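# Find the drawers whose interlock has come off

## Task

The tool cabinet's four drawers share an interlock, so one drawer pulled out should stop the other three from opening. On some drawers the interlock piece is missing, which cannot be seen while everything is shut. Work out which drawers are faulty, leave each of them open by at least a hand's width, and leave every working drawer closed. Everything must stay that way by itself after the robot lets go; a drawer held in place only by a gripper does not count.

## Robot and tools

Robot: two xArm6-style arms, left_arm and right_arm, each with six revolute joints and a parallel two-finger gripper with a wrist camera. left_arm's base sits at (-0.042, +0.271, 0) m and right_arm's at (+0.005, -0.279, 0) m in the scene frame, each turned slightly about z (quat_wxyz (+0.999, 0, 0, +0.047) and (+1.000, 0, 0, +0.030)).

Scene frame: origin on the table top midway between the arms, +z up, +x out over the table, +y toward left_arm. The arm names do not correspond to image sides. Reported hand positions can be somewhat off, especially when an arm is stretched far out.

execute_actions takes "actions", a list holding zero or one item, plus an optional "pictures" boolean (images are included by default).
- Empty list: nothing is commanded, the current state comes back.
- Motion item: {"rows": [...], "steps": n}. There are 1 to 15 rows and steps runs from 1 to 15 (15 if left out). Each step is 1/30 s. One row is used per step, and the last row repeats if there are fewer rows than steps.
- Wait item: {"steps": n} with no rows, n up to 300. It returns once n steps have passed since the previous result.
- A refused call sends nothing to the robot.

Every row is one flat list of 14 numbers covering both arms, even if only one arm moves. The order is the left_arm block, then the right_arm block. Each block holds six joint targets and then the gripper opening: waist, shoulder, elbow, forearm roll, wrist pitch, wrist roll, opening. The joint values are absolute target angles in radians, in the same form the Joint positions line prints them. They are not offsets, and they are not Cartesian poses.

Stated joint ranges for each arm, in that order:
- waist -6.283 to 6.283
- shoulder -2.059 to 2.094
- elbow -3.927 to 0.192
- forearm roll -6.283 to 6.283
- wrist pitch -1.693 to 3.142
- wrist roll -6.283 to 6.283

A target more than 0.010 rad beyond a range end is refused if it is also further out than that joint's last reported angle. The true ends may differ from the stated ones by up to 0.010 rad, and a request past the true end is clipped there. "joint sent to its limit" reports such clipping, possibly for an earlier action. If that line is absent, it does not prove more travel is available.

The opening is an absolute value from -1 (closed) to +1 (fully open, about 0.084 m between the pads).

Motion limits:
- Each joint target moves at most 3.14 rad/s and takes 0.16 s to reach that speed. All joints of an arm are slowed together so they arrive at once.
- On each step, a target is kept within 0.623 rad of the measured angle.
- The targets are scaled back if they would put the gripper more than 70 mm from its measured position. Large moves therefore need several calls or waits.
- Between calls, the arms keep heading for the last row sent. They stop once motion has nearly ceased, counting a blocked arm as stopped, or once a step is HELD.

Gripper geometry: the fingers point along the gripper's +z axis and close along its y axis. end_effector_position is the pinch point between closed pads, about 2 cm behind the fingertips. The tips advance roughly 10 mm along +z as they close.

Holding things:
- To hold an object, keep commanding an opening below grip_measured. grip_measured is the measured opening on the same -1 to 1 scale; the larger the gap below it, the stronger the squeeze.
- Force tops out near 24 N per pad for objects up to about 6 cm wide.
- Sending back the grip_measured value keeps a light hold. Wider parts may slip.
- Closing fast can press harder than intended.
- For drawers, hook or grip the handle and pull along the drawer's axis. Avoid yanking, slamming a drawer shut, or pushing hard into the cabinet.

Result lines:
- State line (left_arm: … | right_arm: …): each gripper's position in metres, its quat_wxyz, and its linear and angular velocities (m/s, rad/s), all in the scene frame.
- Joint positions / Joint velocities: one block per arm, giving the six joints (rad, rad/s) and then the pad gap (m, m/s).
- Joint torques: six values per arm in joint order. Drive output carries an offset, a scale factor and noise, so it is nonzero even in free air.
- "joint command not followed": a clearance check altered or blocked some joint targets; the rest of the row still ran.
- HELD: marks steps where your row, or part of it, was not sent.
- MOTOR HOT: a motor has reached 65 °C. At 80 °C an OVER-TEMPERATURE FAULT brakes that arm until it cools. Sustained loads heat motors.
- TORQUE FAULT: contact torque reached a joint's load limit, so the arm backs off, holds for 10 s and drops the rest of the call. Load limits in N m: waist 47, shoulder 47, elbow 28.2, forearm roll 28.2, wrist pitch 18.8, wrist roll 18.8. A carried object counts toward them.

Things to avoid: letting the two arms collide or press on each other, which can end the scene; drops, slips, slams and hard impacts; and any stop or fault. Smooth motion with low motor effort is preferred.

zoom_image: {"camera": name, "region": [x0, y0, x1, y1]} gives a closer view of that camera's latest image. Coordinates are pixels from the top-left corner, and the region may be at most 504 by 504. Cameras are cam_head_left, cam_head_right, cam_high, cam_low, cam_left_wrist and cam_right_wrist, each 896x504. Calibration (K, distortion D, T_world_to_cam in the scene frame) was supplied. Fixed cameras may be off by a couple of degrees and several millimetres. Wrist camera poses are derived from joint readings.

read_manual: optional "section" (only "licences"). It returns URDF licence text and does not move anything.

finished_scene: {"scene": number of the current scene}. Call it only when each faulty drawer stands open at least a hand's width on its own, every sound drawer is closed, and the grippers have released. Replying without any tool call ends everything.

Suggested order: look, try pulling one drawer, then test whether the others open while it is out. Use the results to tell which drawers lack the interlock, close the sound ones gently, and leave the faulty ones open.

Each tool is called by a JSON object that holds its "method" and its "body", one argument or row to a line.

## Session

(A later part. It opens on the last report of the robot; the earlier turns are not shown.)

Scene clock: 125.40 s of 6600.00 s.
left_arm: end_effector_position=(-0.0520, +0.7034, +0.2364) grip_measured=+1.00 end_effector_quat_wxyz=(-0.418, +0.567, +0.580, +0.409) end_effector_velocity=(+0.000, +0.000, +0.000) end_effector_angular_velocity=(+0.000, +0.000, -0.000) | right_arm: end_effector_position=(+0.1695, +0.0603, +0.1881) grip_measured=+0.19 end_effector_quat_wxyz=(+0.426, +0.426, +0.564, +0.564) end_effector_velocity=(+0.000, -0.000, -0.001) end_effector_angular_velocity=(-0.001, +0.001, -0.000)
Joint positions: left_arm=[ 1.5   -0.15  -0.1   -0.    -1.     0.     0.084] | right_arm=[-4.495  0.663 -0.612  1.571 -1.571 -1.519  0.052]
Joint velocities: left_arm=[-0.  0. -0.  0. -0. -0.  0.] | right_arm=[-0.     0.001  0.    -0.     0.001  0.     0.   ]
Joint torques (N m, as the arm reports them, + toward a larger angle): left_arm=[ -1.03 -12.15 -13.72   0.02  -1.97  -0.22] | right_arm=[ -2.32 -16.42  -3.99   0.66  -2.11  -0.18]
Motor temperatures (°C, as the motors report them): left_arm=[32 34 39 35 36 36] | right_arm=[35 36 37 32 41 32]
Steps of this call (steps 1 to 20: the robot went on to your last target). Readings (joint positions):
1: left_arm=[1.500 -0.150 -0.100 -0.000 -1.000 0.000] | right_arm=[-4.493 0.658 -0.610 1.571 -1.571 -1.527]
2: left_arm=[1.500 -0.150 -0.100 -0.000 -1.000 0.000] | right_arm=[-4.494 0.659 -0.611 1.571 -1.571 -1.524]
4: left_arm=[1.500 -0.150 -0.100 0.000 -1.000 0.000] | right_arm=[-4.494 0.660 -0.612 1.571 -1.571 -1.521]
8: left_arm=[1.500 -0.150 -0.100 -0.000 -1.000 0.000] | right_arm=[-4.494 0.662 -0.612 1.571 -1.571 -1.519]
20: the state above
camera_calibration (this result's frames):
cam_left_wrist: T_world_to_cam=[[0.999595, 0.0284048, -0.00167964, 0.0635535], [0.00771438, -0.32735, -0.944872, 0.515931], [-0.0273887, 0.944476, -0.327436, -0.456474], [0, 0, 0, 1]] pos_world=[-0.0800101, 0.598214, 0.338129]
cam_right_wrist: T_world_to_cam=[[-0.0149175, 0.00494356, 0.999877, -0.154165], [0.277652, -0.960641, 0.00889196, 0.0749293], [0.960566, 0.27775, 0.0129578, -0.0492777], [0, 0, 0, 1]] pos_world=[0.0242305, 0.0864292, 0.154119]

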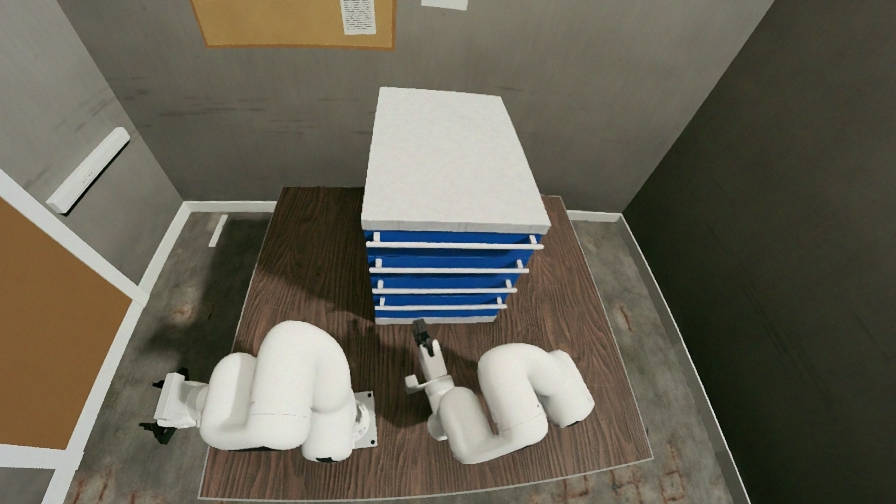

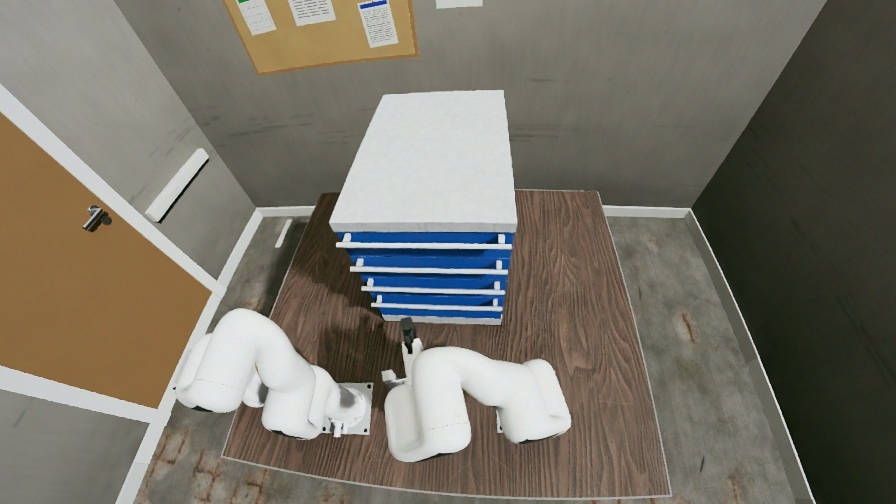

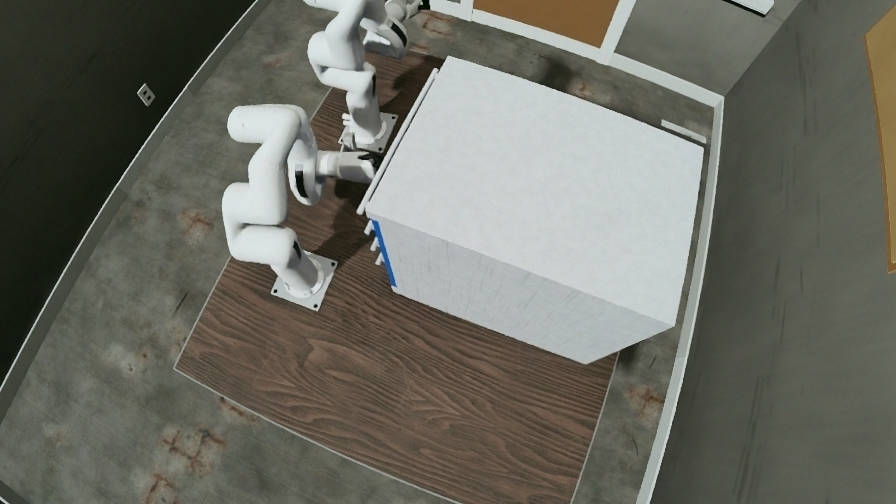

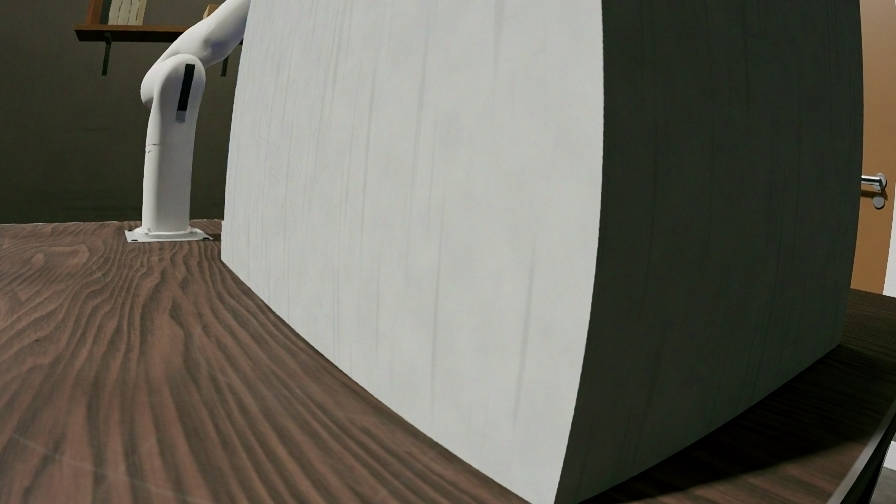

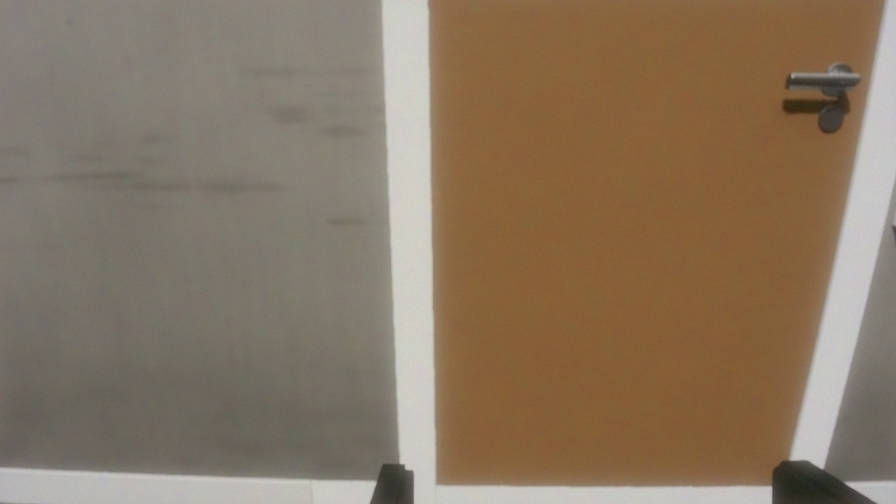

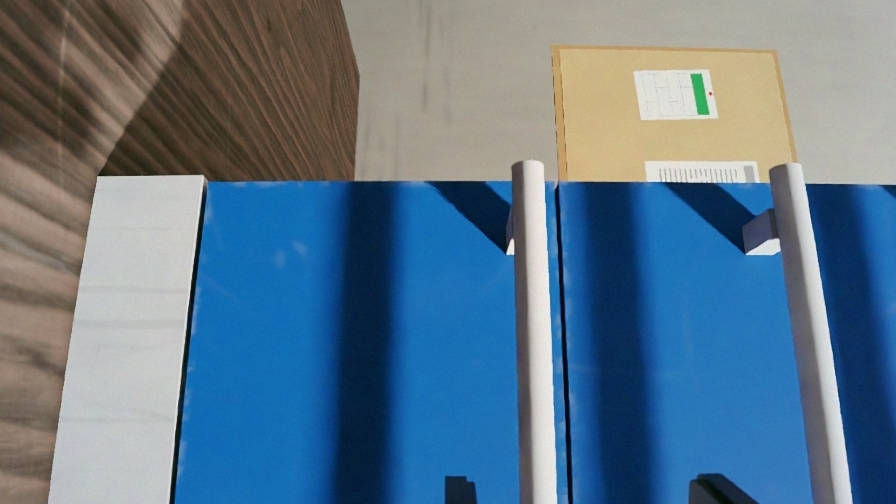

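{"method": "execute_actions", "body": {
  "actions": [
    {"rows": [[1.5, -0.15, -0.1, 0.0, -1.0, 0.0, 1, -4.545, 0.6727, -0.649, 1.571, -1.571, -1.547, 0.2],[1.5, -0.15, -0.1, 0.0, -1.0, 0.0, 1, -4.545, 0.6727, -0.649, 1.571, -1.571, -1.547, 0.2],[1.5, -0.15, -0.1, 0.0, -1.0, 0.0, 1, -4.545, 0.6727, -0.649, 1.571, -1.571, -1.547, 0.2],[1.5, -0.15, -0.1, 0.0, -1.0, 0.0, 1, -4.545, 0.6727, -0.649, 1.571, -1.571, -1.547, 0.2],[1.5, -0.15, -0.1, 0.0, -1.0, 0.0, 1, -4.5959, 0.6819, -0.6862, 1.571, -1.571, -1.5751, 0.2],[1.5, -0.15, -0.1, 0.0, -1.0, 0.0, 1, -4.5959, 0.6819, -0.6862, 1.571, -1.571, -1.5751, 0.2],[1.5, -0.15, -0.1, 0.0, -1.0, 0.0, 1, -4.5959, 0.6819, -0.6862, 1.571, -1.571, -1.5751, 0.2],[1.5, -0.15, -0.1, 0.0, -1.0, 0.0, 1, -4.5959, 0.6819, -0.6862, 1.571, -1.571, -1.5751, 0.2],[1.5, -0.15, -0.1, 0.0, -1.0, 0.0, 1, -4.644, 0.6937, -0.728, 1.571, -1.571, -1.605, 0.2],[1.5, -0.15, -0.1, 0.0, -1.0, 0.0, 1, -4.644, 0.6937, -0.728, 1.571, -1.571, -1.605, 0.2],[1.5, -0.15, -0.1, 0.0, -1.0, 0.0, 1, -4.644, 0.6937, -0.728, 1.571, -1.571, -1.605, 0.2],[1.5, -0.15, -0.1, 0.0, -1.0, 0.0, 1, -4.644, 0.6937, -0.728, 1.571, -1.571, -1.605, 0.2],[1.5, -0.15, -0.1, 0.0, -1.0, 0.0, 1, -4.6919, 0.7056, -0.7704, 1.571, -1.571, -1.6356, 0.2]], "steps": 15}
  ],
  "pictures": false
}}

{"method": "execute_actions", "body": {
  "actions": [
    {"steps": 15}
  ]
}}

Scene clock: 135.73 s of 6600.00 s.
left_arm: end_effector_position=(-0.0520, +0.7034, +0.2364) grip_measured=+1.00 end_effector_quat_wxyz=(-0.418, +0.567, +0.580, +0.409) end_effector_velocity=(+0.000, -0.000, +0.000) end_effector_angular_velocity=(+0.002, +0.000, -0.000) | right_arm: end_effector_position=(+0.2184, +0.0606, +0.1879) grip_measured=+0.19 end_effector_quat_wxyz=(+0.471, +0.470, +0.528, +0.528) end_effector_velocity=(+0.134, -0.001, -0.000) end_effector_angular_velocity=(+0.016, +0.006, -0.422)
Joint positions: left_arm=[ 1.5   -0.15  -0.1    0.    -1.    -0.     0.084] | right_arm=[-4.657  0.697 -0.74   1.571 -1.571 -1.614  0.052]
Joint velocities: left_arm=[-0.001 -0.001  0.001 -0.    -0.002  0.    -0.   ] | right_arm=[-0.424  0.103 -0.374 -0.002  0.005 -0.255 -0.   ]
Joint torques (N m, as the arm reports them, + toward a larger angle): left_arm=[ -1.12 -12.2  -13.97   0.02  -1.87  -0.23] | right_arm=[ -0.59 -18.65  -5.01   0.25  -2.36  -0.32]
Motor temperatures (°C, as the motors report them): left_arm=[32 34 39 35 36 36] | right_arm=[35 36 35 32 41 32]
Steps of this call (steps 1 to 15: the robot went on to your last target; steps 16 to 90: nothing new was sent; then 6.83 s passed at rest; steps 91 to 105: all 15 steps of this action). Readings (joint positions):
91: left_arm=[1.500 -0.150 -0.100 -0.000 -1.000 -0.000] | right_arm=[-4.495 0.664 -0.612 1.571 -1.571 -1.519]
92: left_arm=[1.500 -0.150 -0.100 0.000 -1.000 0.000] | right_arm=[-4.502 0.665 -0.617 1.571 -1.571 -1.524]
94: left_arm=[1.500 -0.150 -0.100 0.000 -1.000 -0.000] | right_arm=[-4.525 0.669 -0.635 1.571 -1.571 -1.536]
98: left_arm=[1.500 -0.150 -0.100 0.000 -1.000 -0.000] | right_arm=[-4.573 0.678 -0.670 1.571 -1.571 -1.562]
105: the state above

Scene clock: 136.23 s of 6600.00 s.
left_arm: end_effector_position=(-0.0520, +0.7034, +0.2364) grip_measured=+1.00 end_effector_quat_wxyz=(-0.418, +0.567, +0.580, +0.409) end_effector_velocity=(+0.000, -0.001, -0.002) end_effector_angular_velocity=(-0.004, +0.000, -0.000) | right_arm: end_effector_position=(+0.2294, +0.0603, +0.1880) grip_measured=+0.19 end_effector_quat_wxyz=(+0.480, +0.479, +0.520, +0.520) end_effector_velocity=(+0.001, -0.000, -0.000) end_effector_angular_velocity=(-0.000, +0.000, -0.002)
Joint positions: left_arm=[ 1.5   -0.15  -0.1    0.    -1.    -0.     0.084] | right_arm=[-4.692  0.706 -0.77   1.571 -1.571 -1.636  0.052]
Joint velocities: left_arm=[ 0.     0.002  0.002  0.     0.001  0.    -0.   ] | right_arm=[-0.002  0.    -0.    -0.001  0.    -0.     0.   ]
Joint torques (N m, as the arm reports them, + toward a larger angle): left_arm=[ -1.1  -12.12 -13.8    0.06  -1.9   -0.24] | right_arm=[ -2.2  -18.4   -5.54   0.49  -2.2   -0.17]
Motor temperatures (°C, as the motors report them): left_arm=[32 34 39 35 36 36] | right_arm=[35 36 35 32 41 32]
Steps of this call (steps 1 to 15: the robot went on to your last target). Readings (joint positions):
1: left_arm=[1.500 -0.150 -0.100 0.000 -1.000 -0.000] | right_arm=[-4.670 0.700 -0.751 1.571 -1.571 -1.621]
2: left_arm=[1.500 -0.150 -0.100 0.000 -1.000 -0.000] | right_arm=[-4.679 0.702 -0.759 1.571 -1.571 -1.627]
4: left_arm=[1.500 -0.150 -0.100 -0.000 -1.000 0.000] | right_arm=[-4.688 0.704 -0.766 1.571 -1.571 -1.632]
8: left_arm=[1.500 -0.150 -0.100 -0.000 -1.000 -0.000] | right_arm=[-4.691 0.705 -0.769 1.571 -1.571 -1.635]
15: the state above
camera_calibration (this result's frames):
cam_left_wrist: T_world_to_cam=[[0.999595, 0.0284047, -0.00167949, 0.0635535], [0.00771449, -0.32735, -0.944872, 0.515931], [-0.0273886, 0.944476, -0.327436, -0.456474], [0, 0, 0, 1]] pos_world=[-0.0800101, 0.598214, 0.338129]
cam_right_wrist: T_world_to_cam=[[-0.0136799, 0.00803463, 0.999874, -0.153643], [0.0846314, -0.99637, 0.00916437, 0.104639], [0.996318, 0.0847461, 0.0129502, -0.103372], [0, 0, 0, 1]] pos_world=[0.0920333, 0.114254, 0.154004]

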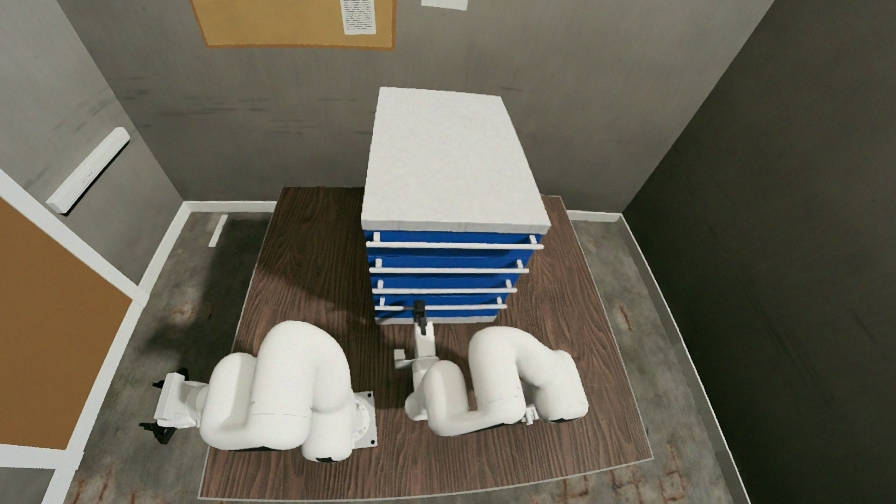

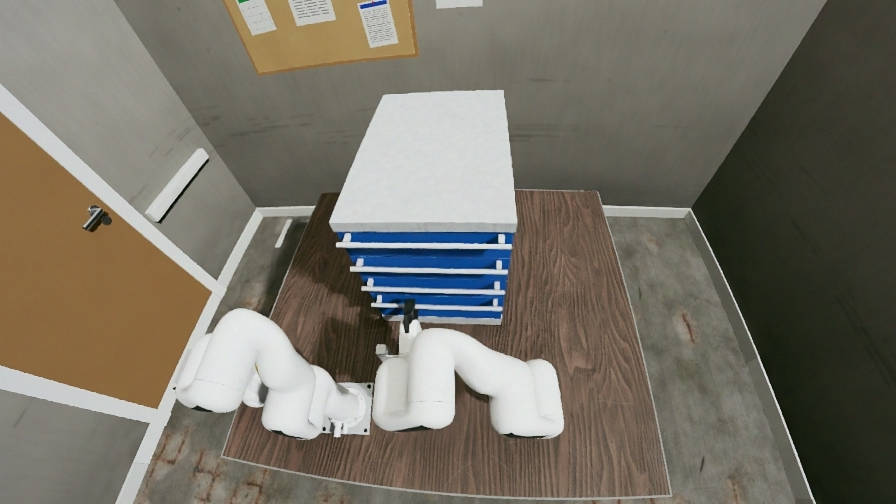

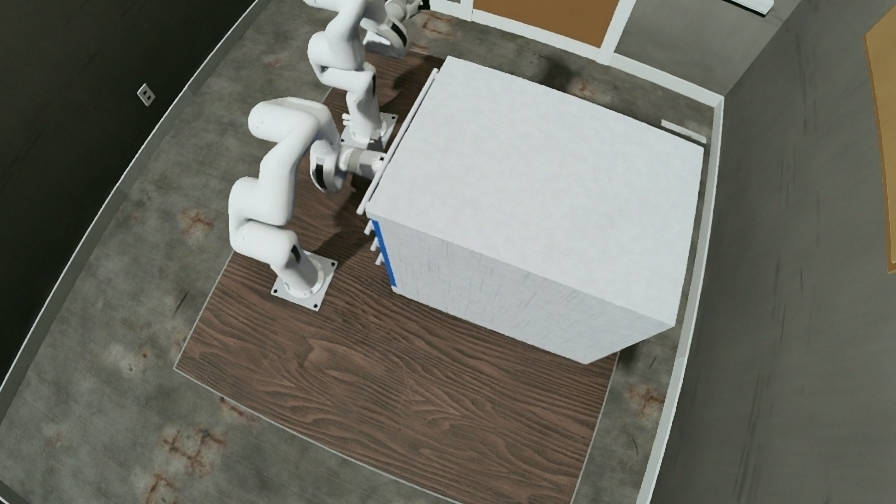

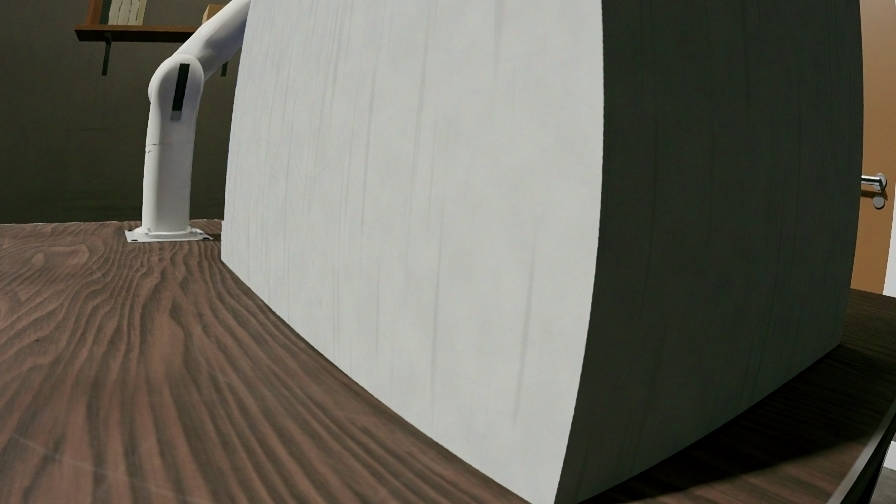

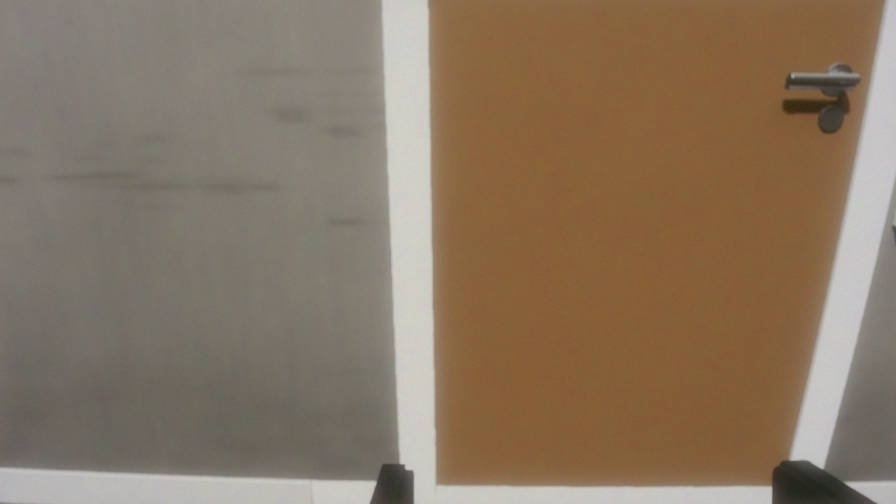

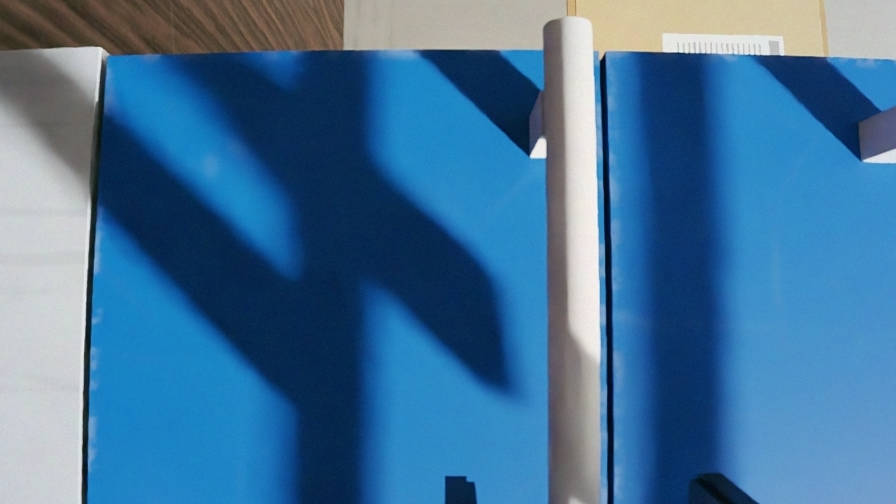

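{"method": "execute_actions", "body": {
  "actions": [
    {"rows": [[1.5, -0.15, -0.1, 0.0, -1.0, 0.0, 1, -4.711, 0.717, -0.7878, 1.571, -1.571, -1.6416, 0.2],[1.5, -0.15, -0.1, 0.0, -1.0, 0.0, 1, -4.711, 0.717, -0.7878, 1.571, -1.571, -1.6416, 0.2],[1.5, -0.15, -0.1, 0.0, -1.0, 0.0, 1, -4.711, 0.717, -0.7878, 1.571, -1.571, -1.6416, 0.2],[1.5, -0.15, -0.1, 0.0, -1.0, 0.0, 1, -4.711, 0.717, -0.7878, 1.571, -1.571, -1.6416, 0.2],[1.5, -0.15, -0.1, 0.0, -1.0, 0.0, 1, -4.711, 0.717, -0.7878, 1.571, -1.571, -1.6416, 0.2],[1.5, -0.15, -0.1, 0.0, -1.0, 0.0, 1, -4.711, 0.717, -0.7878, 1.571, -1.571, -1.6416, 0.2],[1.5, -0.15, -0.1, 0.0, -1.0, 0.0, 1, -4.711, 0.717, -0.7878, 1.571, -1.571, -1.6416, 0.0],[1.5, -0.15, -0.1, 0.0, -1.0, 0.0, 1, -4.711, 0.717, -0.7878, 1.571, -1.571, -1.6416, -0.2],[1.5, -0.15, -0.1, 0.0, -1.0, 0.0, 1, -4.711, 0.717, -0.7878, 1.571, -1.571, -1.6416, -0.4],[1.5, -0.15, -0.1, 0.0, -1.0, 0.0, 1, -4.711, 0.717, -0.7878, 1.571, -1.571, -1.6416, -0.55],[1.5, -0.15, -0.1, 0.0, -1.0, 0.0, 1, -4.711, 0.717, -0.7878, 1.571, -1.571, -1.6416, -0.65],[1.5, -0.15, -0.1, 0.0, -1.0, 0.0, 1, -4.711, 0.717, -0.7878, 1.571, -1.571, -1.6416, -0.75],[1.5, -0.15, -0.1, 0.0, -1.0, 0.0, 1, -4.711, 0.717, -0.7878, 1.571, -1.571, -1.6416, -0.85],[1.5, -0.15, -0.1, 0.0, -1.0, 0.0, 1, -4.711, 0.717, -0.7878, 1.571, -1.571, -1.6416, -1]], "steps": 15}
  ],
  "pictures": false
}}

{"method": "execute_actions", "body": {
  "actions": [
    {"steps": 15}
  ],
  "pictures": false
}}

Scene clock: 143.03 s of 6600.00 s.
left_arm: end_effector_position=(-0.0520, +0.7034, +0.2364) grip_measured=+1.00 end_effector_quat_wxyz=(-0.418, +0.567, +0.580, +0.409) end_effector_velocity=(-0.000, +0.000, +0.000) end_effector_angular_velocity=(+0.000, -0.000, +0.001) | right_arm: end_effector_position=(+0.2357, +0.0595, +0.1851) grip_measured=-0.74 end_effector_quat_wxyz=(+0.484, +0.484, +0.516, +0.514) end_effector_velocity=(+0.001, +0.001, +0.003) end_effector_angular_velocity=(+0.009, -0.006, -0.005)
Joint positions: left_arm=[ 1.5   -0.15  -0.1    0.    -1.    -0.     0.084] | right_arm=[-4.711  0.718 -0.787  1.571 -1.569 -1.642  0.011]
Joint velocities: left_arm=[ 0.001 -0.001 -0.    -0.     0.001 -0.     0.   ] | right_arm=[-0.005 -0.001 -0.008 -0.    -0.006 -0.    -0.   ]
Joint torques (N m, as the arm reports them, + toward a larger angle): left_arm=[ -1.06 -11.96 -13.88  -0.05  -1.93  -0.29] | right_arm=[ -2.48 -20.16  -5.87   0.39  -3.29  -0.19]
Motor temperatures (°C, as the motors report them): left_arm=[32 34 39 35 36 36] | right_arm=[35 36 35 32 41 32]
Steps of this call (steps 1 to 15: the robot went on to your last target; steps 16 to 90: nothing new was sent; then 3.30 s passed at rest; steps 91 to 105: all 15 steps of this action). Readings (joint positions):
91: left_arm=[1.500 -0.150 -0.100 -0.000 -1.000 0.000] | right_arm=[-4.692 0.706 -0.771 1.571 -1.571 -1.636]
92: left_arm=[1.500 -0.150 -0.100 0.000 -1.000 -0.000] | right_arm=[-4.695 0.708 -0.774 1.571 -1.571 -1.637]
94: left_arm=[1.500 -0.150 -0.100 -0.000 -1.000 0.000] | right_arm=[-4.704 0.713 -0.782 1.571 -1.571 -1.639]
98: left_arm=[1.500 -0.150 -0.100 -0.000 -1.000 0.000] | right_arm=[-4.710 0.717 -0.787 1.571 -1.571 -1.641]
105: the state above

Scene clock: 143.53 s of 6600.00 s.
left_arm: end_effector_position=(-0.0520, +0.7034, +0.2364) grip_measured=+1.00 end_effector_quat_wxyz=(-0.418, +0.567, +0.580, +0.409) end_effector_velocity=(+0.000, -0.000, +0.000) end_effector_angular_velocity=(+0.001, +0.000, -0.000) | right_arm: end_effector_position=(+0.2357, +0.0595, +0.1854) grip_measured=-0.74 end_effector_quat_wxyz=(+0.484, +0.484, +0.516, +0.515) end_effector_velocity=(+0.000, -0.000, -0.000) end_effector_angular_velocity=(+0.001, +0.001, -0.001)
Joint positions: left_arm=[ 1.5   -0.15  -0.1    0.    -1.    -0.     0.084] | right_arm=[-4.711  0.718 -0.788  1.571 -1.57  -1.642  0.011]
Joint velocities: left_arm=[ 0.     0.     0.001  0.    -0.002  0.     0.   ] | right_arm=[-0.001 -0.001 -0.     0.     0.001  0.    -0.   ]
Joint torques (N m, as the arm reports them, + toward a larger angle): left_arm=[ -1.17 -12.17 -13.93  -0.04  -2.03  -0.28] | right_arm=[ -3.64 -22.26  -6.19   0.6   -5.51   0.03]
Motor temperatures (°C, as the motors report them): left_arm=[32 34 39 35 36 36] | right_arm=[35 36 35 32 41 32]
Steps of this call (steps 1 to 15: the robot went on to your last target). Readings (joint positions):
1: left_arm=[1.500 -0.150 -0.100 -0.000 -1.000 -0.000] | right_arm=[-4.711 0.718 -0.787 1.571 -1.569 -1.642]
2: left_arm=[1.500 -0.150 -0.100 0.000 -1.000 0.000] | right_arm=[-4.711 0.718 -0.787 1.571 -1.569 -1.642]
4: left_arm=[1.500 -0.150 -0.100 0.000 -1.000 -0.000] | right_arm=[-4.711 0.718 -0.787 1.571 -1.569 -1.642]
8: left_arm=[1.500 -0.150 -0.100 0.000 -1.000 -0.000] | right_arm=[-4.711 0.718 -0.788 1.571 -1.569 -1.642]
15: the state above
All arms were judged still, so your last target was given up. Only a new action makes them travel on or press farther. Fingers that are still opening or closing keep moving.

{"method": "execute_actions", "body": {
  "actions": [
    {"rows": [[1.5, -0.15, -0.1, 0.0, -1.0, 0.0, 1, -4.706, 0.720, -0.7835, 1.571, -1.571, -1.634, -1],[1.5, -0.15, -0.1, 0.0, -1.0, 0.0, 1, -4.700, 0.7205, -0.778, 1.571, -1.571, -1.628, -1],[1.5, -0.15, -0.1, 0.0, -1.0, 0.0, 1, -4.692, 0.7185, -0.771, 1.571, -1.571, -1.623, -1],[1.5, -0.15, -0.1, 0.0, -1.0, 0.0, 1, -4.684, 0.7165, -0.764, 1.571, -1.571, -1.618, -1],[1.5, -0.15, -0.1, 0.0, -1.0, 0.0, 1, -4.676, 0.7145, -0.757, 1.571, -1.571, -1.613, -1],[1.5, -0.15, -0.1, 0.0, -1.0, 0.0, 1, -4.668, 0.7125, -0.750, 1.571, -1.571, -1.608, -1],[1.5, -0.15, -0.1, 0.0, -1.0, 0.0, 1, -4.660, 0.7105, -0.743, 1.571, -1.571, -1.603, -1],[1.5, -0.15, -0.1, 0.0, -1.0, 0.0, 1, -4.652, 0.7086, -0.736, 1.571, -1.571, -1.598, -1],[1.5, -0.15, -0.1, 0.0, -1.0, 0.0, 1, -4.644, 0.7067, -0.729, 1.571, -1.571, -1.593, -1],[1.5, -0.15, -0.1, 0.0, -1.0, 0.0, 1, -4.636, 0.7048, -0.722, 1.571, -1.571, -1.588, -1],[1.5, -0.15, -0.1, 0.0, -1.0, 0.0, 1, -4.628, 0.7029, -0.715, 1.571, -1.571, -1.583, -1],[1.5, -0.15, -0.1, 0.0, -1.0, 0.0, 1, -4.620, 0.701, -0.708, 1.571, -1.571, -1.578, -1],[1.5, -0.15, -0.1, 0.0, -1.0, 0.0, 1, -4.612, 0.699, -0.7005, 1.571, -1.571, -1.5725, -1],[1.5, -0.15, -0.1, 0.0, -1.0, 0.0, 1, -4.604, 0.697, -0.6935, 1.571, -1.571, -1.567, -1],[1.5, -0.15, -0.1, 0.0, -1.0, 0.0, 1, -4.5959, 0.6952, -0.6862, 1.571, -1.571, -1.5618, -1]], "steps": 15}
  ]
}}

Scene clock: 149.27 s of 6600.00 s.
left_arm: end_effector_position=(-0.0520, +0.7034, +0.2364) grip_measured=+1.00 end_effector_quat_wxyz=(-0.418, +0.567, +0.580, +0.409) end_effector_velocity=(-0.000, -0.000, -0.001) end_effector_angular_velocity=(-0.002, -0.000, +0.001) | right_arm: end_effector_position=(+0.2080, +0.0592, +0.1851) grip_measured=-0.74 end_effector_quat_wxyz=(+0.462, +0.461, +0.534, +0.536) end_effector_velocity=(-0.074, -0.001, -0.001) end_effector_angular_velocity=(+0.001, +0.003, +0.244)
Joint positions: left_arm=[ 1.5   -0.15  -0.1   -0.    -1.     0.     0.084] | right_arm=[-4.624  0.7   -0.71   1.572 -1.574 -1.579  0.011]
Joint velocities: left_arm=[ 0.     0.001  0.    -0.001  0.001 -0.    -0.   ] | right_arm=[ 0.241 -0.056  0.21  -0.003  0.003  0.155  0.   ]
Joint torques (N m, as the arm reports them, + toward a larger angle): left_arm=[ -0.97 -12.12 -13.86   0.05  -1.91  -0.31] | right_arm=[  1.25 -17.63  -5.79  -0.47  -3.09  -0.32]
Motor temperatures (°C, as the motors report them): left_arm=[32 34 39 35 36 36] | right_arm=[35 36 34 32 42 32]
Steps of this call (steps 1 to 90: nothing new was sent; then 2.23 s passed at rest; steps 91 to 105: all 15 steps of this action). Readings (joint positions):
91: left_arm=[1.500 -0.150 -0.100 0.000 -1.000 -0.000] | right_arm=[-4.711 0.717 -0.788 1.571 -1.570 -1.641]
92: left_arm=[1.500 -0.150 -0.100 0.000 -1.000 0.000] | right_arm=[-4.710 0.717 -0.787 1.571 -1.570 -1.640]
94: left_arm=[1.500 -0.150 -0.100 -0.000 -1.000 -0.000] | right_arm=[-4.706 0.717 -0.782 1.570 -1.571 -1.633]
98: left_arm=[1.500 -0.150 -0.100 -0.000 -1.000 0.000] | right_arm=[-4.679 0.713 -0.759 1.571 -1.574 -1.615]
105: the state above
camera_calibration (this result's frames):
cam_left_wrist: T_world_to_cam=[[0.999595, 0.0284048, -0.00167966, 0.0635535], [0.00771437, -0.32735, -0.944872, 0.515931], [-0.0273888, 0.944476, -0.327436, -0.456474], [0, 0, 0, 1]] pos_world=[-0.0800101, 0.598214, 0.338129]
cam_right_wrist: T_world_to_cam=[[-0.0165959, 0.00555548, 0.999847, -0.150233], [0.151217, -0.988468, 0.00800223, 0.0913416], [0.988361, 0.151327, 0.0155645, -0.0846776], [0, 0, 0, 1]] pos_world=[0.0673864, 0.103937, 0.150797]

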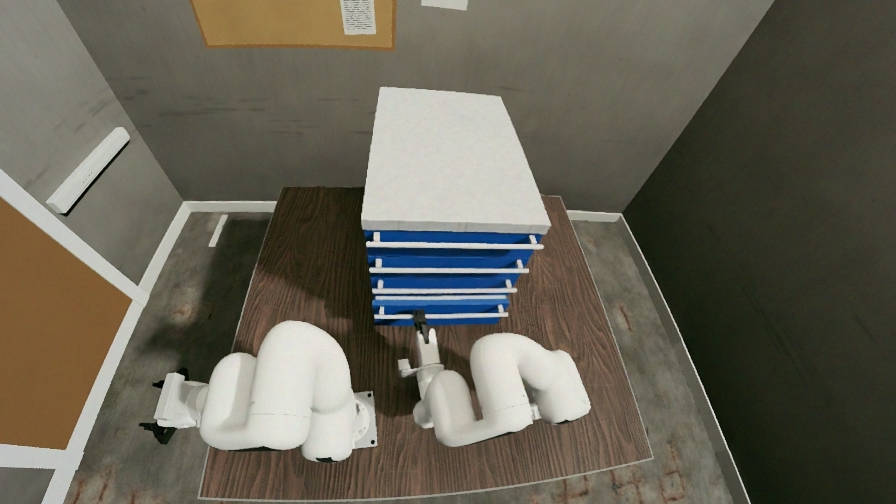

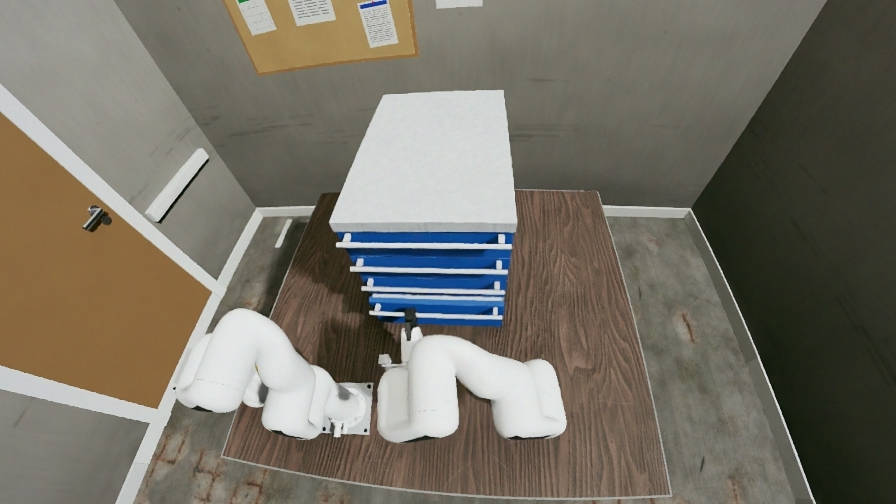

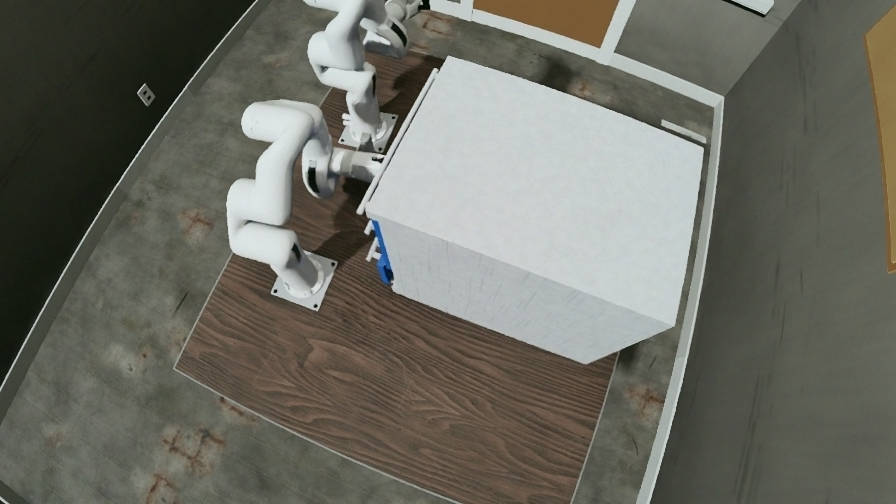

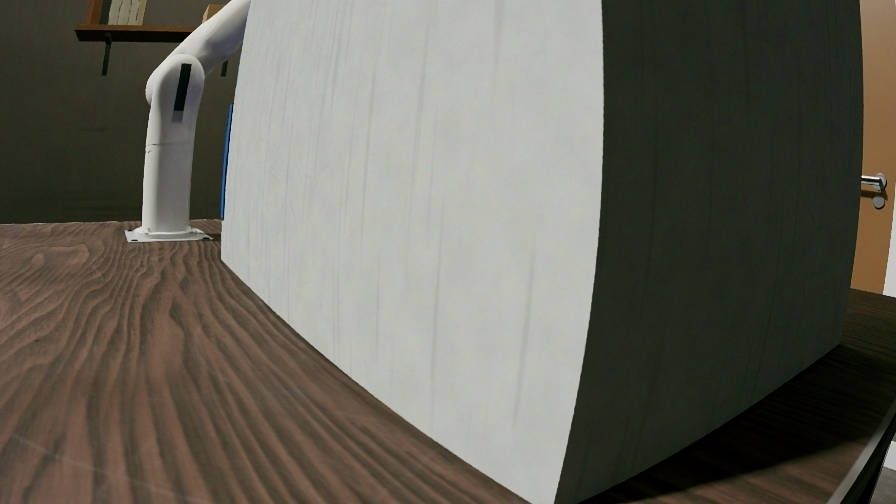

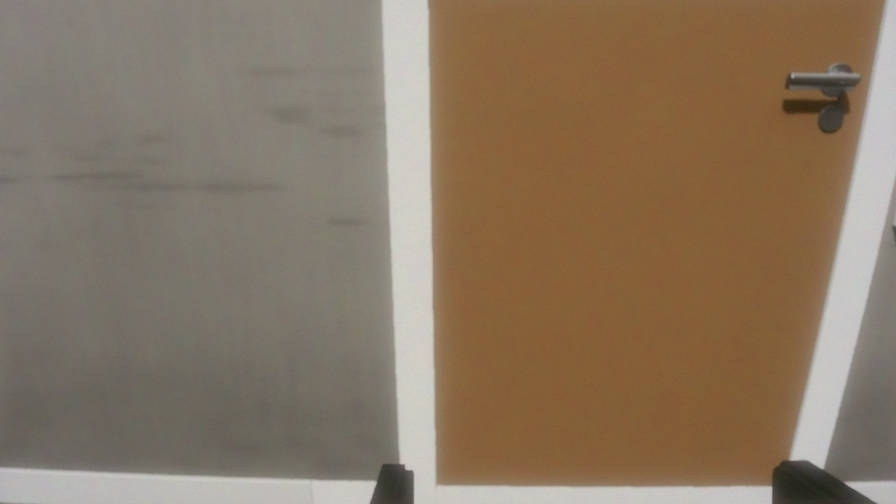

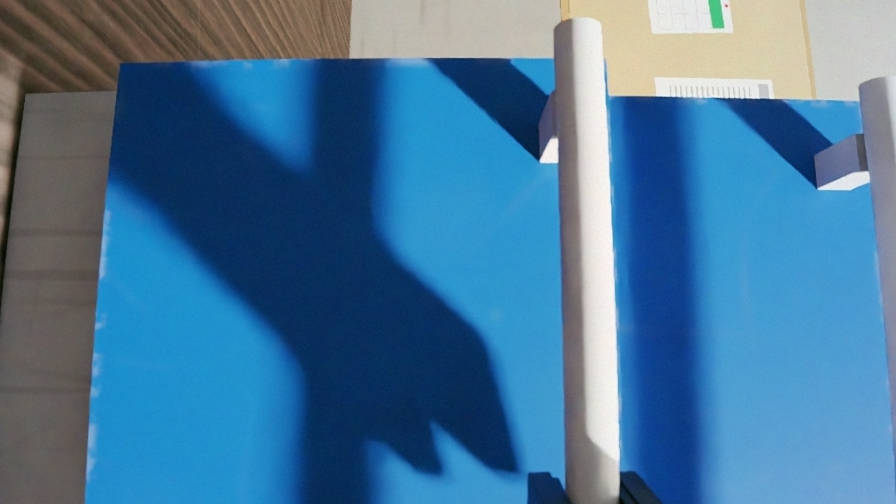

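{"method": "execute_actions", "body": {
  "actions": [
    {"rows": [[1.5, -0.15, -0.1, 0.0, -1.0, 0.0, 1, -4.5815, 0.6894, -0.6755, 1.571, -1.571, -1.5569, -1],[1.5, -0.15, -0.1, 0.0, -1.0, 0.0, 1, -4.5671, 0.6869, -0.6649, 1.571, -1.571, -1.5488, -1],[1.5, -0.15, -0.1, 0.0, -1.0, 0.0, 1, -4.5527, 0.6844, -0.6542, 1.571, -1.571, -1.5406, -1],[1.5, -0.15, -0.1, 0.0, -1.0, 0.0, 1, -4.5382, 0.6818, -0.6435, 1.571, -1.571, -1.5325, -1],[1.5, -0.15, -0.1, 0.0, -1.0, 0.0, 1, -4.5238, 0.6793, -0.6328, 1.571, -1.571, -1.5243, -1],[1.5, -0.15, -0.1, 0.0, -1.0, 0.0, 1, -4.5094, 0.6768, -0.6222, 1.571, -1.571, -1.5162, -1],[1.5, -0.15, -0.1, 0.0, -1.0, 0.0, 1, -4.495, 0.6743, -0.6115, 1.571, -1.571, -1.508, -1],[1.5, -0.15, -0.1, 0.0, -1.0, 0.0, 1, -4.482, 0.6727, -0.6034, 1.571, -1.571, -1.5015, -1],[1.5, -0.15, -0.1, 0.0, -1.0, 0.0, 1, -4.469, 0.671, -0.5953, 1.571, -1.571, -1.4951, -1],[1.5, -0.15, -0.1, 0.0, -1.0, 0.0, 1, -4.456, 0.6694, -0.5872, 1.571, -1.571, -1.4886, -1],[1.5, -0.15, -0.1, 0.0, -1.0, 0.0, 1, -4.443, 0.6678, -0.5792, 1.571, -1.571, -1.4822, -1],[1.5, -0.15, -0.1, 0.0, -1.0, 0.0, 1, -4.430, 0.6662, -0.5711, 1.571, -1.571, -1.4757, -1],[1.5, -0.15, -0.1, 0.0, -1.0, 0.0, 1, -4.417, 0.6645, -0.563, 1.571, -1.571, -1.4692, -1],[1.5, -0.15, -0.1, 0.0, -1.0, 0.0, 1, -4.404, 0.6629, -0.5549, 1.571, -1.571, -1.4628, -1],[1.5, -0.15, -0.1, 0.0, -1.0, 0.0, 1, -4.391, 0.6613, -0.5468, 1.571, -1.571, -1.4563, -1]], "steps": 15}
  ],
  "pictures": false
}}

{"method": "execute_actions", "body": {
  "actions": [
    {"rows": [[1.5, -0.15, -0.1, 0.0, -1.0, 0.0, 1, -4.3787, 0.6604, -0.5407, 1.571, -1.571, -1.4511, -1],[1.5, -0.15, -0.1, 0.0, -1.0, 0.0, 1, -4.3663, 0.6595, -0.5345, 1.571, -1.571, -1.4458, -1],[1.5, -0.15, -0.1, 0.0, -1.0, 0.0, 1, -4.354, 0.6585, -0.5284, 1.571, -1.571, -1.4406, -1],[1.5, -0.15, -0.1, 0.0, -1.0, 0.0, 1, -4.3416, 0.6576, -0.5222, 1.571, -1.571, -1.4354, -1],[1.5, -0.15, -0.1, 0.0, -1.0, 0.0, 1, -4.3293, 0.6567, -0.5161, 1.571, -1.571, -1.4302, -1],[1.5, -0.15, -0.1, 0.0, -1.0, 0.0, 1, -4.3169, 0.6558, -0.5099, 1.571, -1.571, -1.4249, -1],[1.5, -0.15, -0.1, 0.0, -1.0, 0.0, 1, -4.3046, 0.6549, -0.5038, 1.571, -1.571, -1.4197, -1],[1.5, -0.15, -0.1, 0.0, -1.0, 0.0, 1, -4.2922, 0.6539, -0.4976, 1.571, -1.571, -1.4145, -1],[1.5, -0.15, -0.1, 0.0, -1.0, 0.0, 1, -4.2799, 0.653, -0.4915, 1.571, -1.571, -1.4092, -1],[1.5, -0.15, -0.1, 0.0, -1.0, 0.0, 1, -4.2675, 0.6521, -0.4853, 1.571, -1.571, -1.404, -1]], "steps": 15}
  ]
}}

Scene clock: 155.37 s of 6600.00 s.
left_arm: end_effector_position=(-0.0520, +0.7034, +0.2364) grip_measured=+1.00 end_effector_quat_wxyz=(-0.418, +0.567, +0.580, +0.409) end_effector_velocity=(-0.000, -0.000, -0.000) end_effector_angular_velocity=(-0.001, -0.000, +0.000) | right_arm: end_effector_position=(+0.1528, +0.0593, +0.1845) grip_measured=-0.74 end_effector_quat_wxyz=(+0.410, +0.409, +0.577, +0.576) end_effector_velocity=(-0.111, +0.000, +0.001) end_effector_angular_velocity=(+0.004, +0.003, +0.391)
Joint positions: left_arm=[ 1.5   -0.15  -0.1    0.    -1.     0.     0.084] | right_arm=[-4.436  0.668 -0.574  1.572 -1.57  -1.479  0.012]
Joint velocities: left_arm=[ 0.     0.     0.001  0.    -0.001 -0.    -0.   ] | right_arm=[ 0.388 -0.05   0.241 -0.003  0.001  0.195 -0.   ]
Joint torques (N m, as the arm reports them, + toward a larger angle): left_arm=[ -1.03 -11.8  -13.89   0.01  -1.98  -0.2 ] | right_arm=[  2.85 -13.23  -6.57  -2.65   1.43  -0.23]
Motor temperatures (°C, as the motors report them): left_arm=[32 34 39 35 36 36] | right_arm=[35 36 34 32 42 32]
Steps of this call (steps 1 to 30: the robot went on to your last target; steps 31 to 90: nothing new was sent; then 2.60 s passed at rest; steps 91 to 105: all 15 steps of this action). Readings (joint positions):
91: left_arm=[1.500 -0.150 -0.100 0.000 -1.000 0.000] | right_arm=[-4.596 0.695 -0.686 1.571 -1.571 -1.562]
92: left_arm=[1.500 -0.150 -0.100 0.000 -1.000 0.000] | right_arm=[-4.593 0.694 -0.684 1.571 -1.571 -1.560]
94: left_arm=[1.500 -0.150 -0.100 -0.000 -1.000 -0.000] | right_arm=[-4.579 0.690 -0.673 1.571 -1.570 -1.553]
98: left_arm=[1.500 -0.150 -0.100 0.000 -1.000 -0.000] | right_arm=[-4.529 0.681 -0.636 1.572 -1.570 -1.527]
105: the state above

Scene clock: 155.87 s of 6600.00 s.
left_arm: end_effector_position=(-0.0520, +0.7034, +0.2364) grip_measured=+1.00 end_effector_quat_wxyz=(-0.418, +0.567, +0.580, +0.409) end_effector_velocity=(-0.000, -0.000, +0.000) end_effector_angular_velocity=(-0.000, -0.000, +0.000) | right_arm: end_effector_position=(+0.1062, +0.0595, +0.1847) grip_measured=-0.74 end_effector_quat_wxyz=(+0.361, +0.360, +0.609, +0.608) end_effector_velocity=(-0.016, -0.000, -0.000) end_effector_angular_velocity=(+0.005, +0.007, +0.059)
Joint positions: left_arm=[ 1.5   -0.15  -0.1   -0.    -1.     0.     0.084] | right_arm=[-4.271  0.653 -0.488  1.571 -1.57  -1.406  0.012]
Joint velocities: left_arm=[ 0.    -0.001  0.001 -0.     0.001 -0.    -0.   ] | right_arm=[ 0.057 -0.007  0.029 -0.003  0.003  0.03  -0.   ]
Joint torques (N m, as the arm reports them, + toward a larger angle): left_arm=[ -1.08 -12.13 -13.84  -0.03  -1.89  -0.36] | right_arm=[ -0.01 -13.87  -6.79  -2.7    0.25  -0.29]
Motor temperatures (°C, as the motors report them): left_arm=[32 34 39 35 36 36] | right_arm=[35 36 34 32 42 32]
Steps of this call (steps 1 to 15: all 15 steps of this action). Readings (joint positions):
1: left_arm=[1.500 -0.150 -0.100 -0.000 -1.000 -0.000] | right_arm=[-4.423 0.666 -0.566 1.572 -1.570 -1.472]
2: left_arm=[1.500 -0.150 -0.100 0.000 -1.000 -0.000] | right_arm=[-4.410 0.665 -0.558 1.572 -1.570 -1.466]
4: left_arm=[1.500 -0.150 -0.100 0.000 -1.000 0.000] | right_arm=[-4.385 0.662 -0.544 1.572 -1.570 -1.454]
8: left_arm=[1.500 -0.150 -0.100 0.000 -1.000 -0.000] | right_arm=[-4.335 0.658 -0.518 1.572 -1.570 -1.433]
15: the state above
camera_calibration (this result's frames):
cam_left_wrist: T_world_to_cam=[[0.999595, 0.0284048, -0.00167962, 0.0635535], [0.0077144, -0.32735, -0.944872, 0.515931], [-0.0273887, 0.944476, -0.327436, -0.456474], [0, 0, 0, 1]] pos_world=[-0.0800101, 0.598214, 0.338129]
cam_right_wrist: T_world_to_cam=[[-0.0154799, 0.00279667, 0.999876, -0.15152], [0.483718, -0.875168, 0.00993669, 0.0646227], [0.875087, 0.483812, 0.0121947, 0.00878558], [0, 0, 0, 1]] pos_world=[-0.0412928, 0.0527289, 0.150752]

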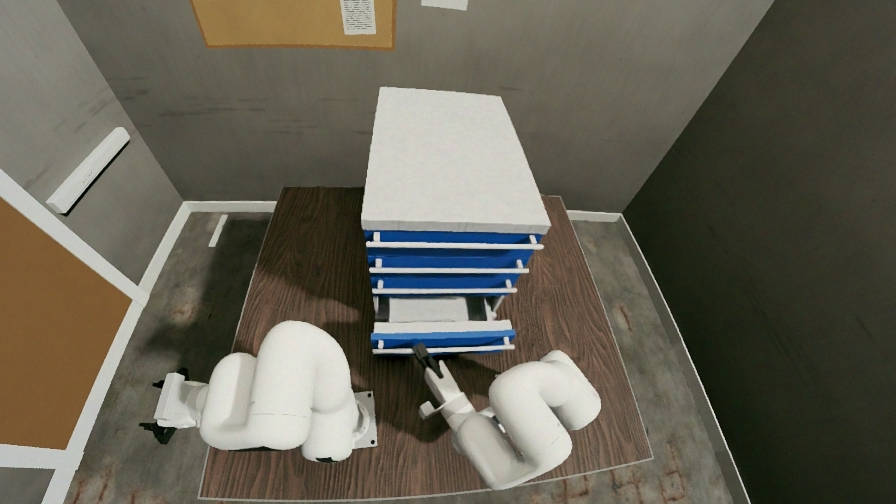

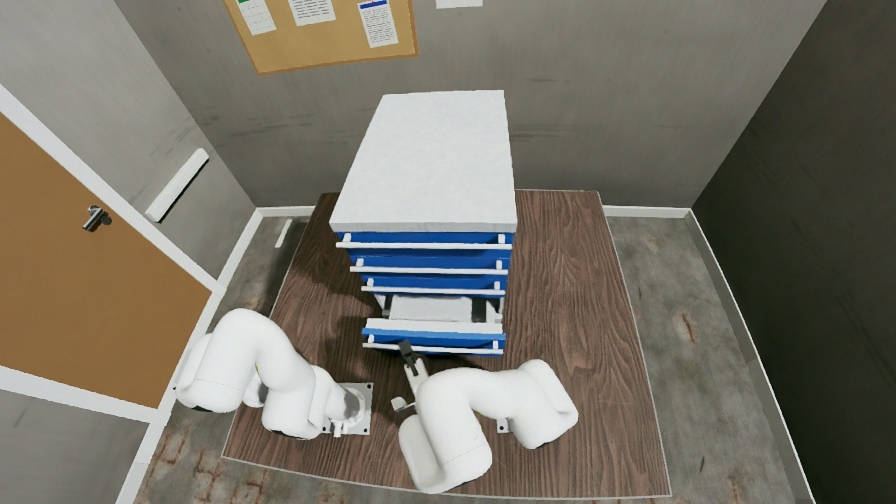

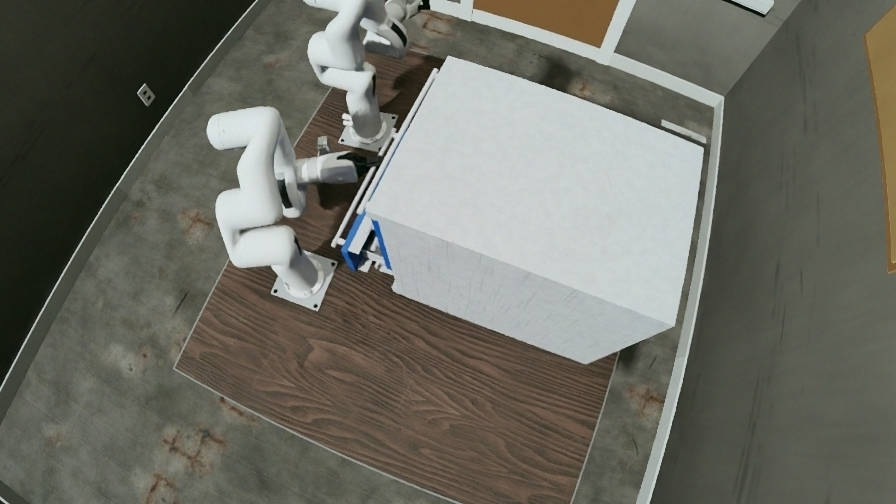

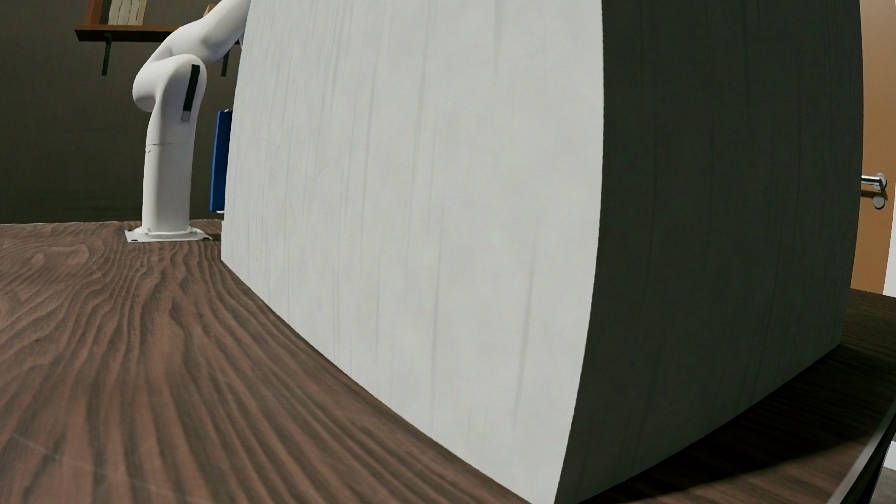

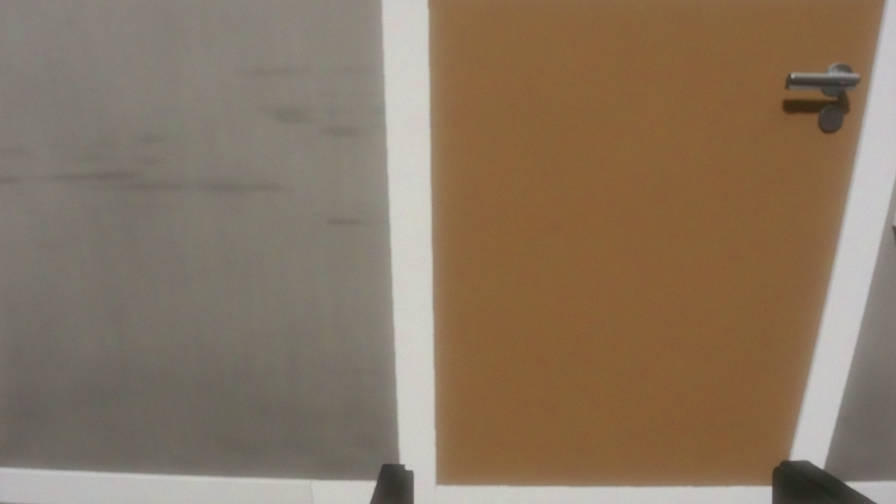

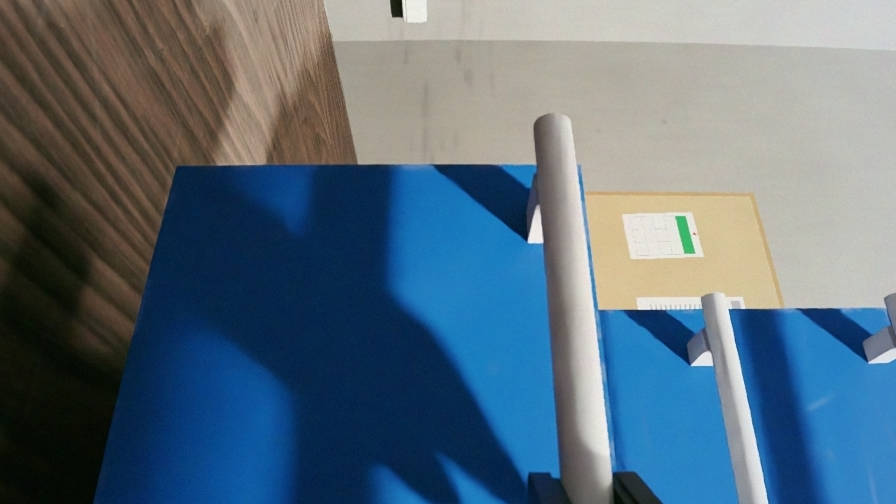

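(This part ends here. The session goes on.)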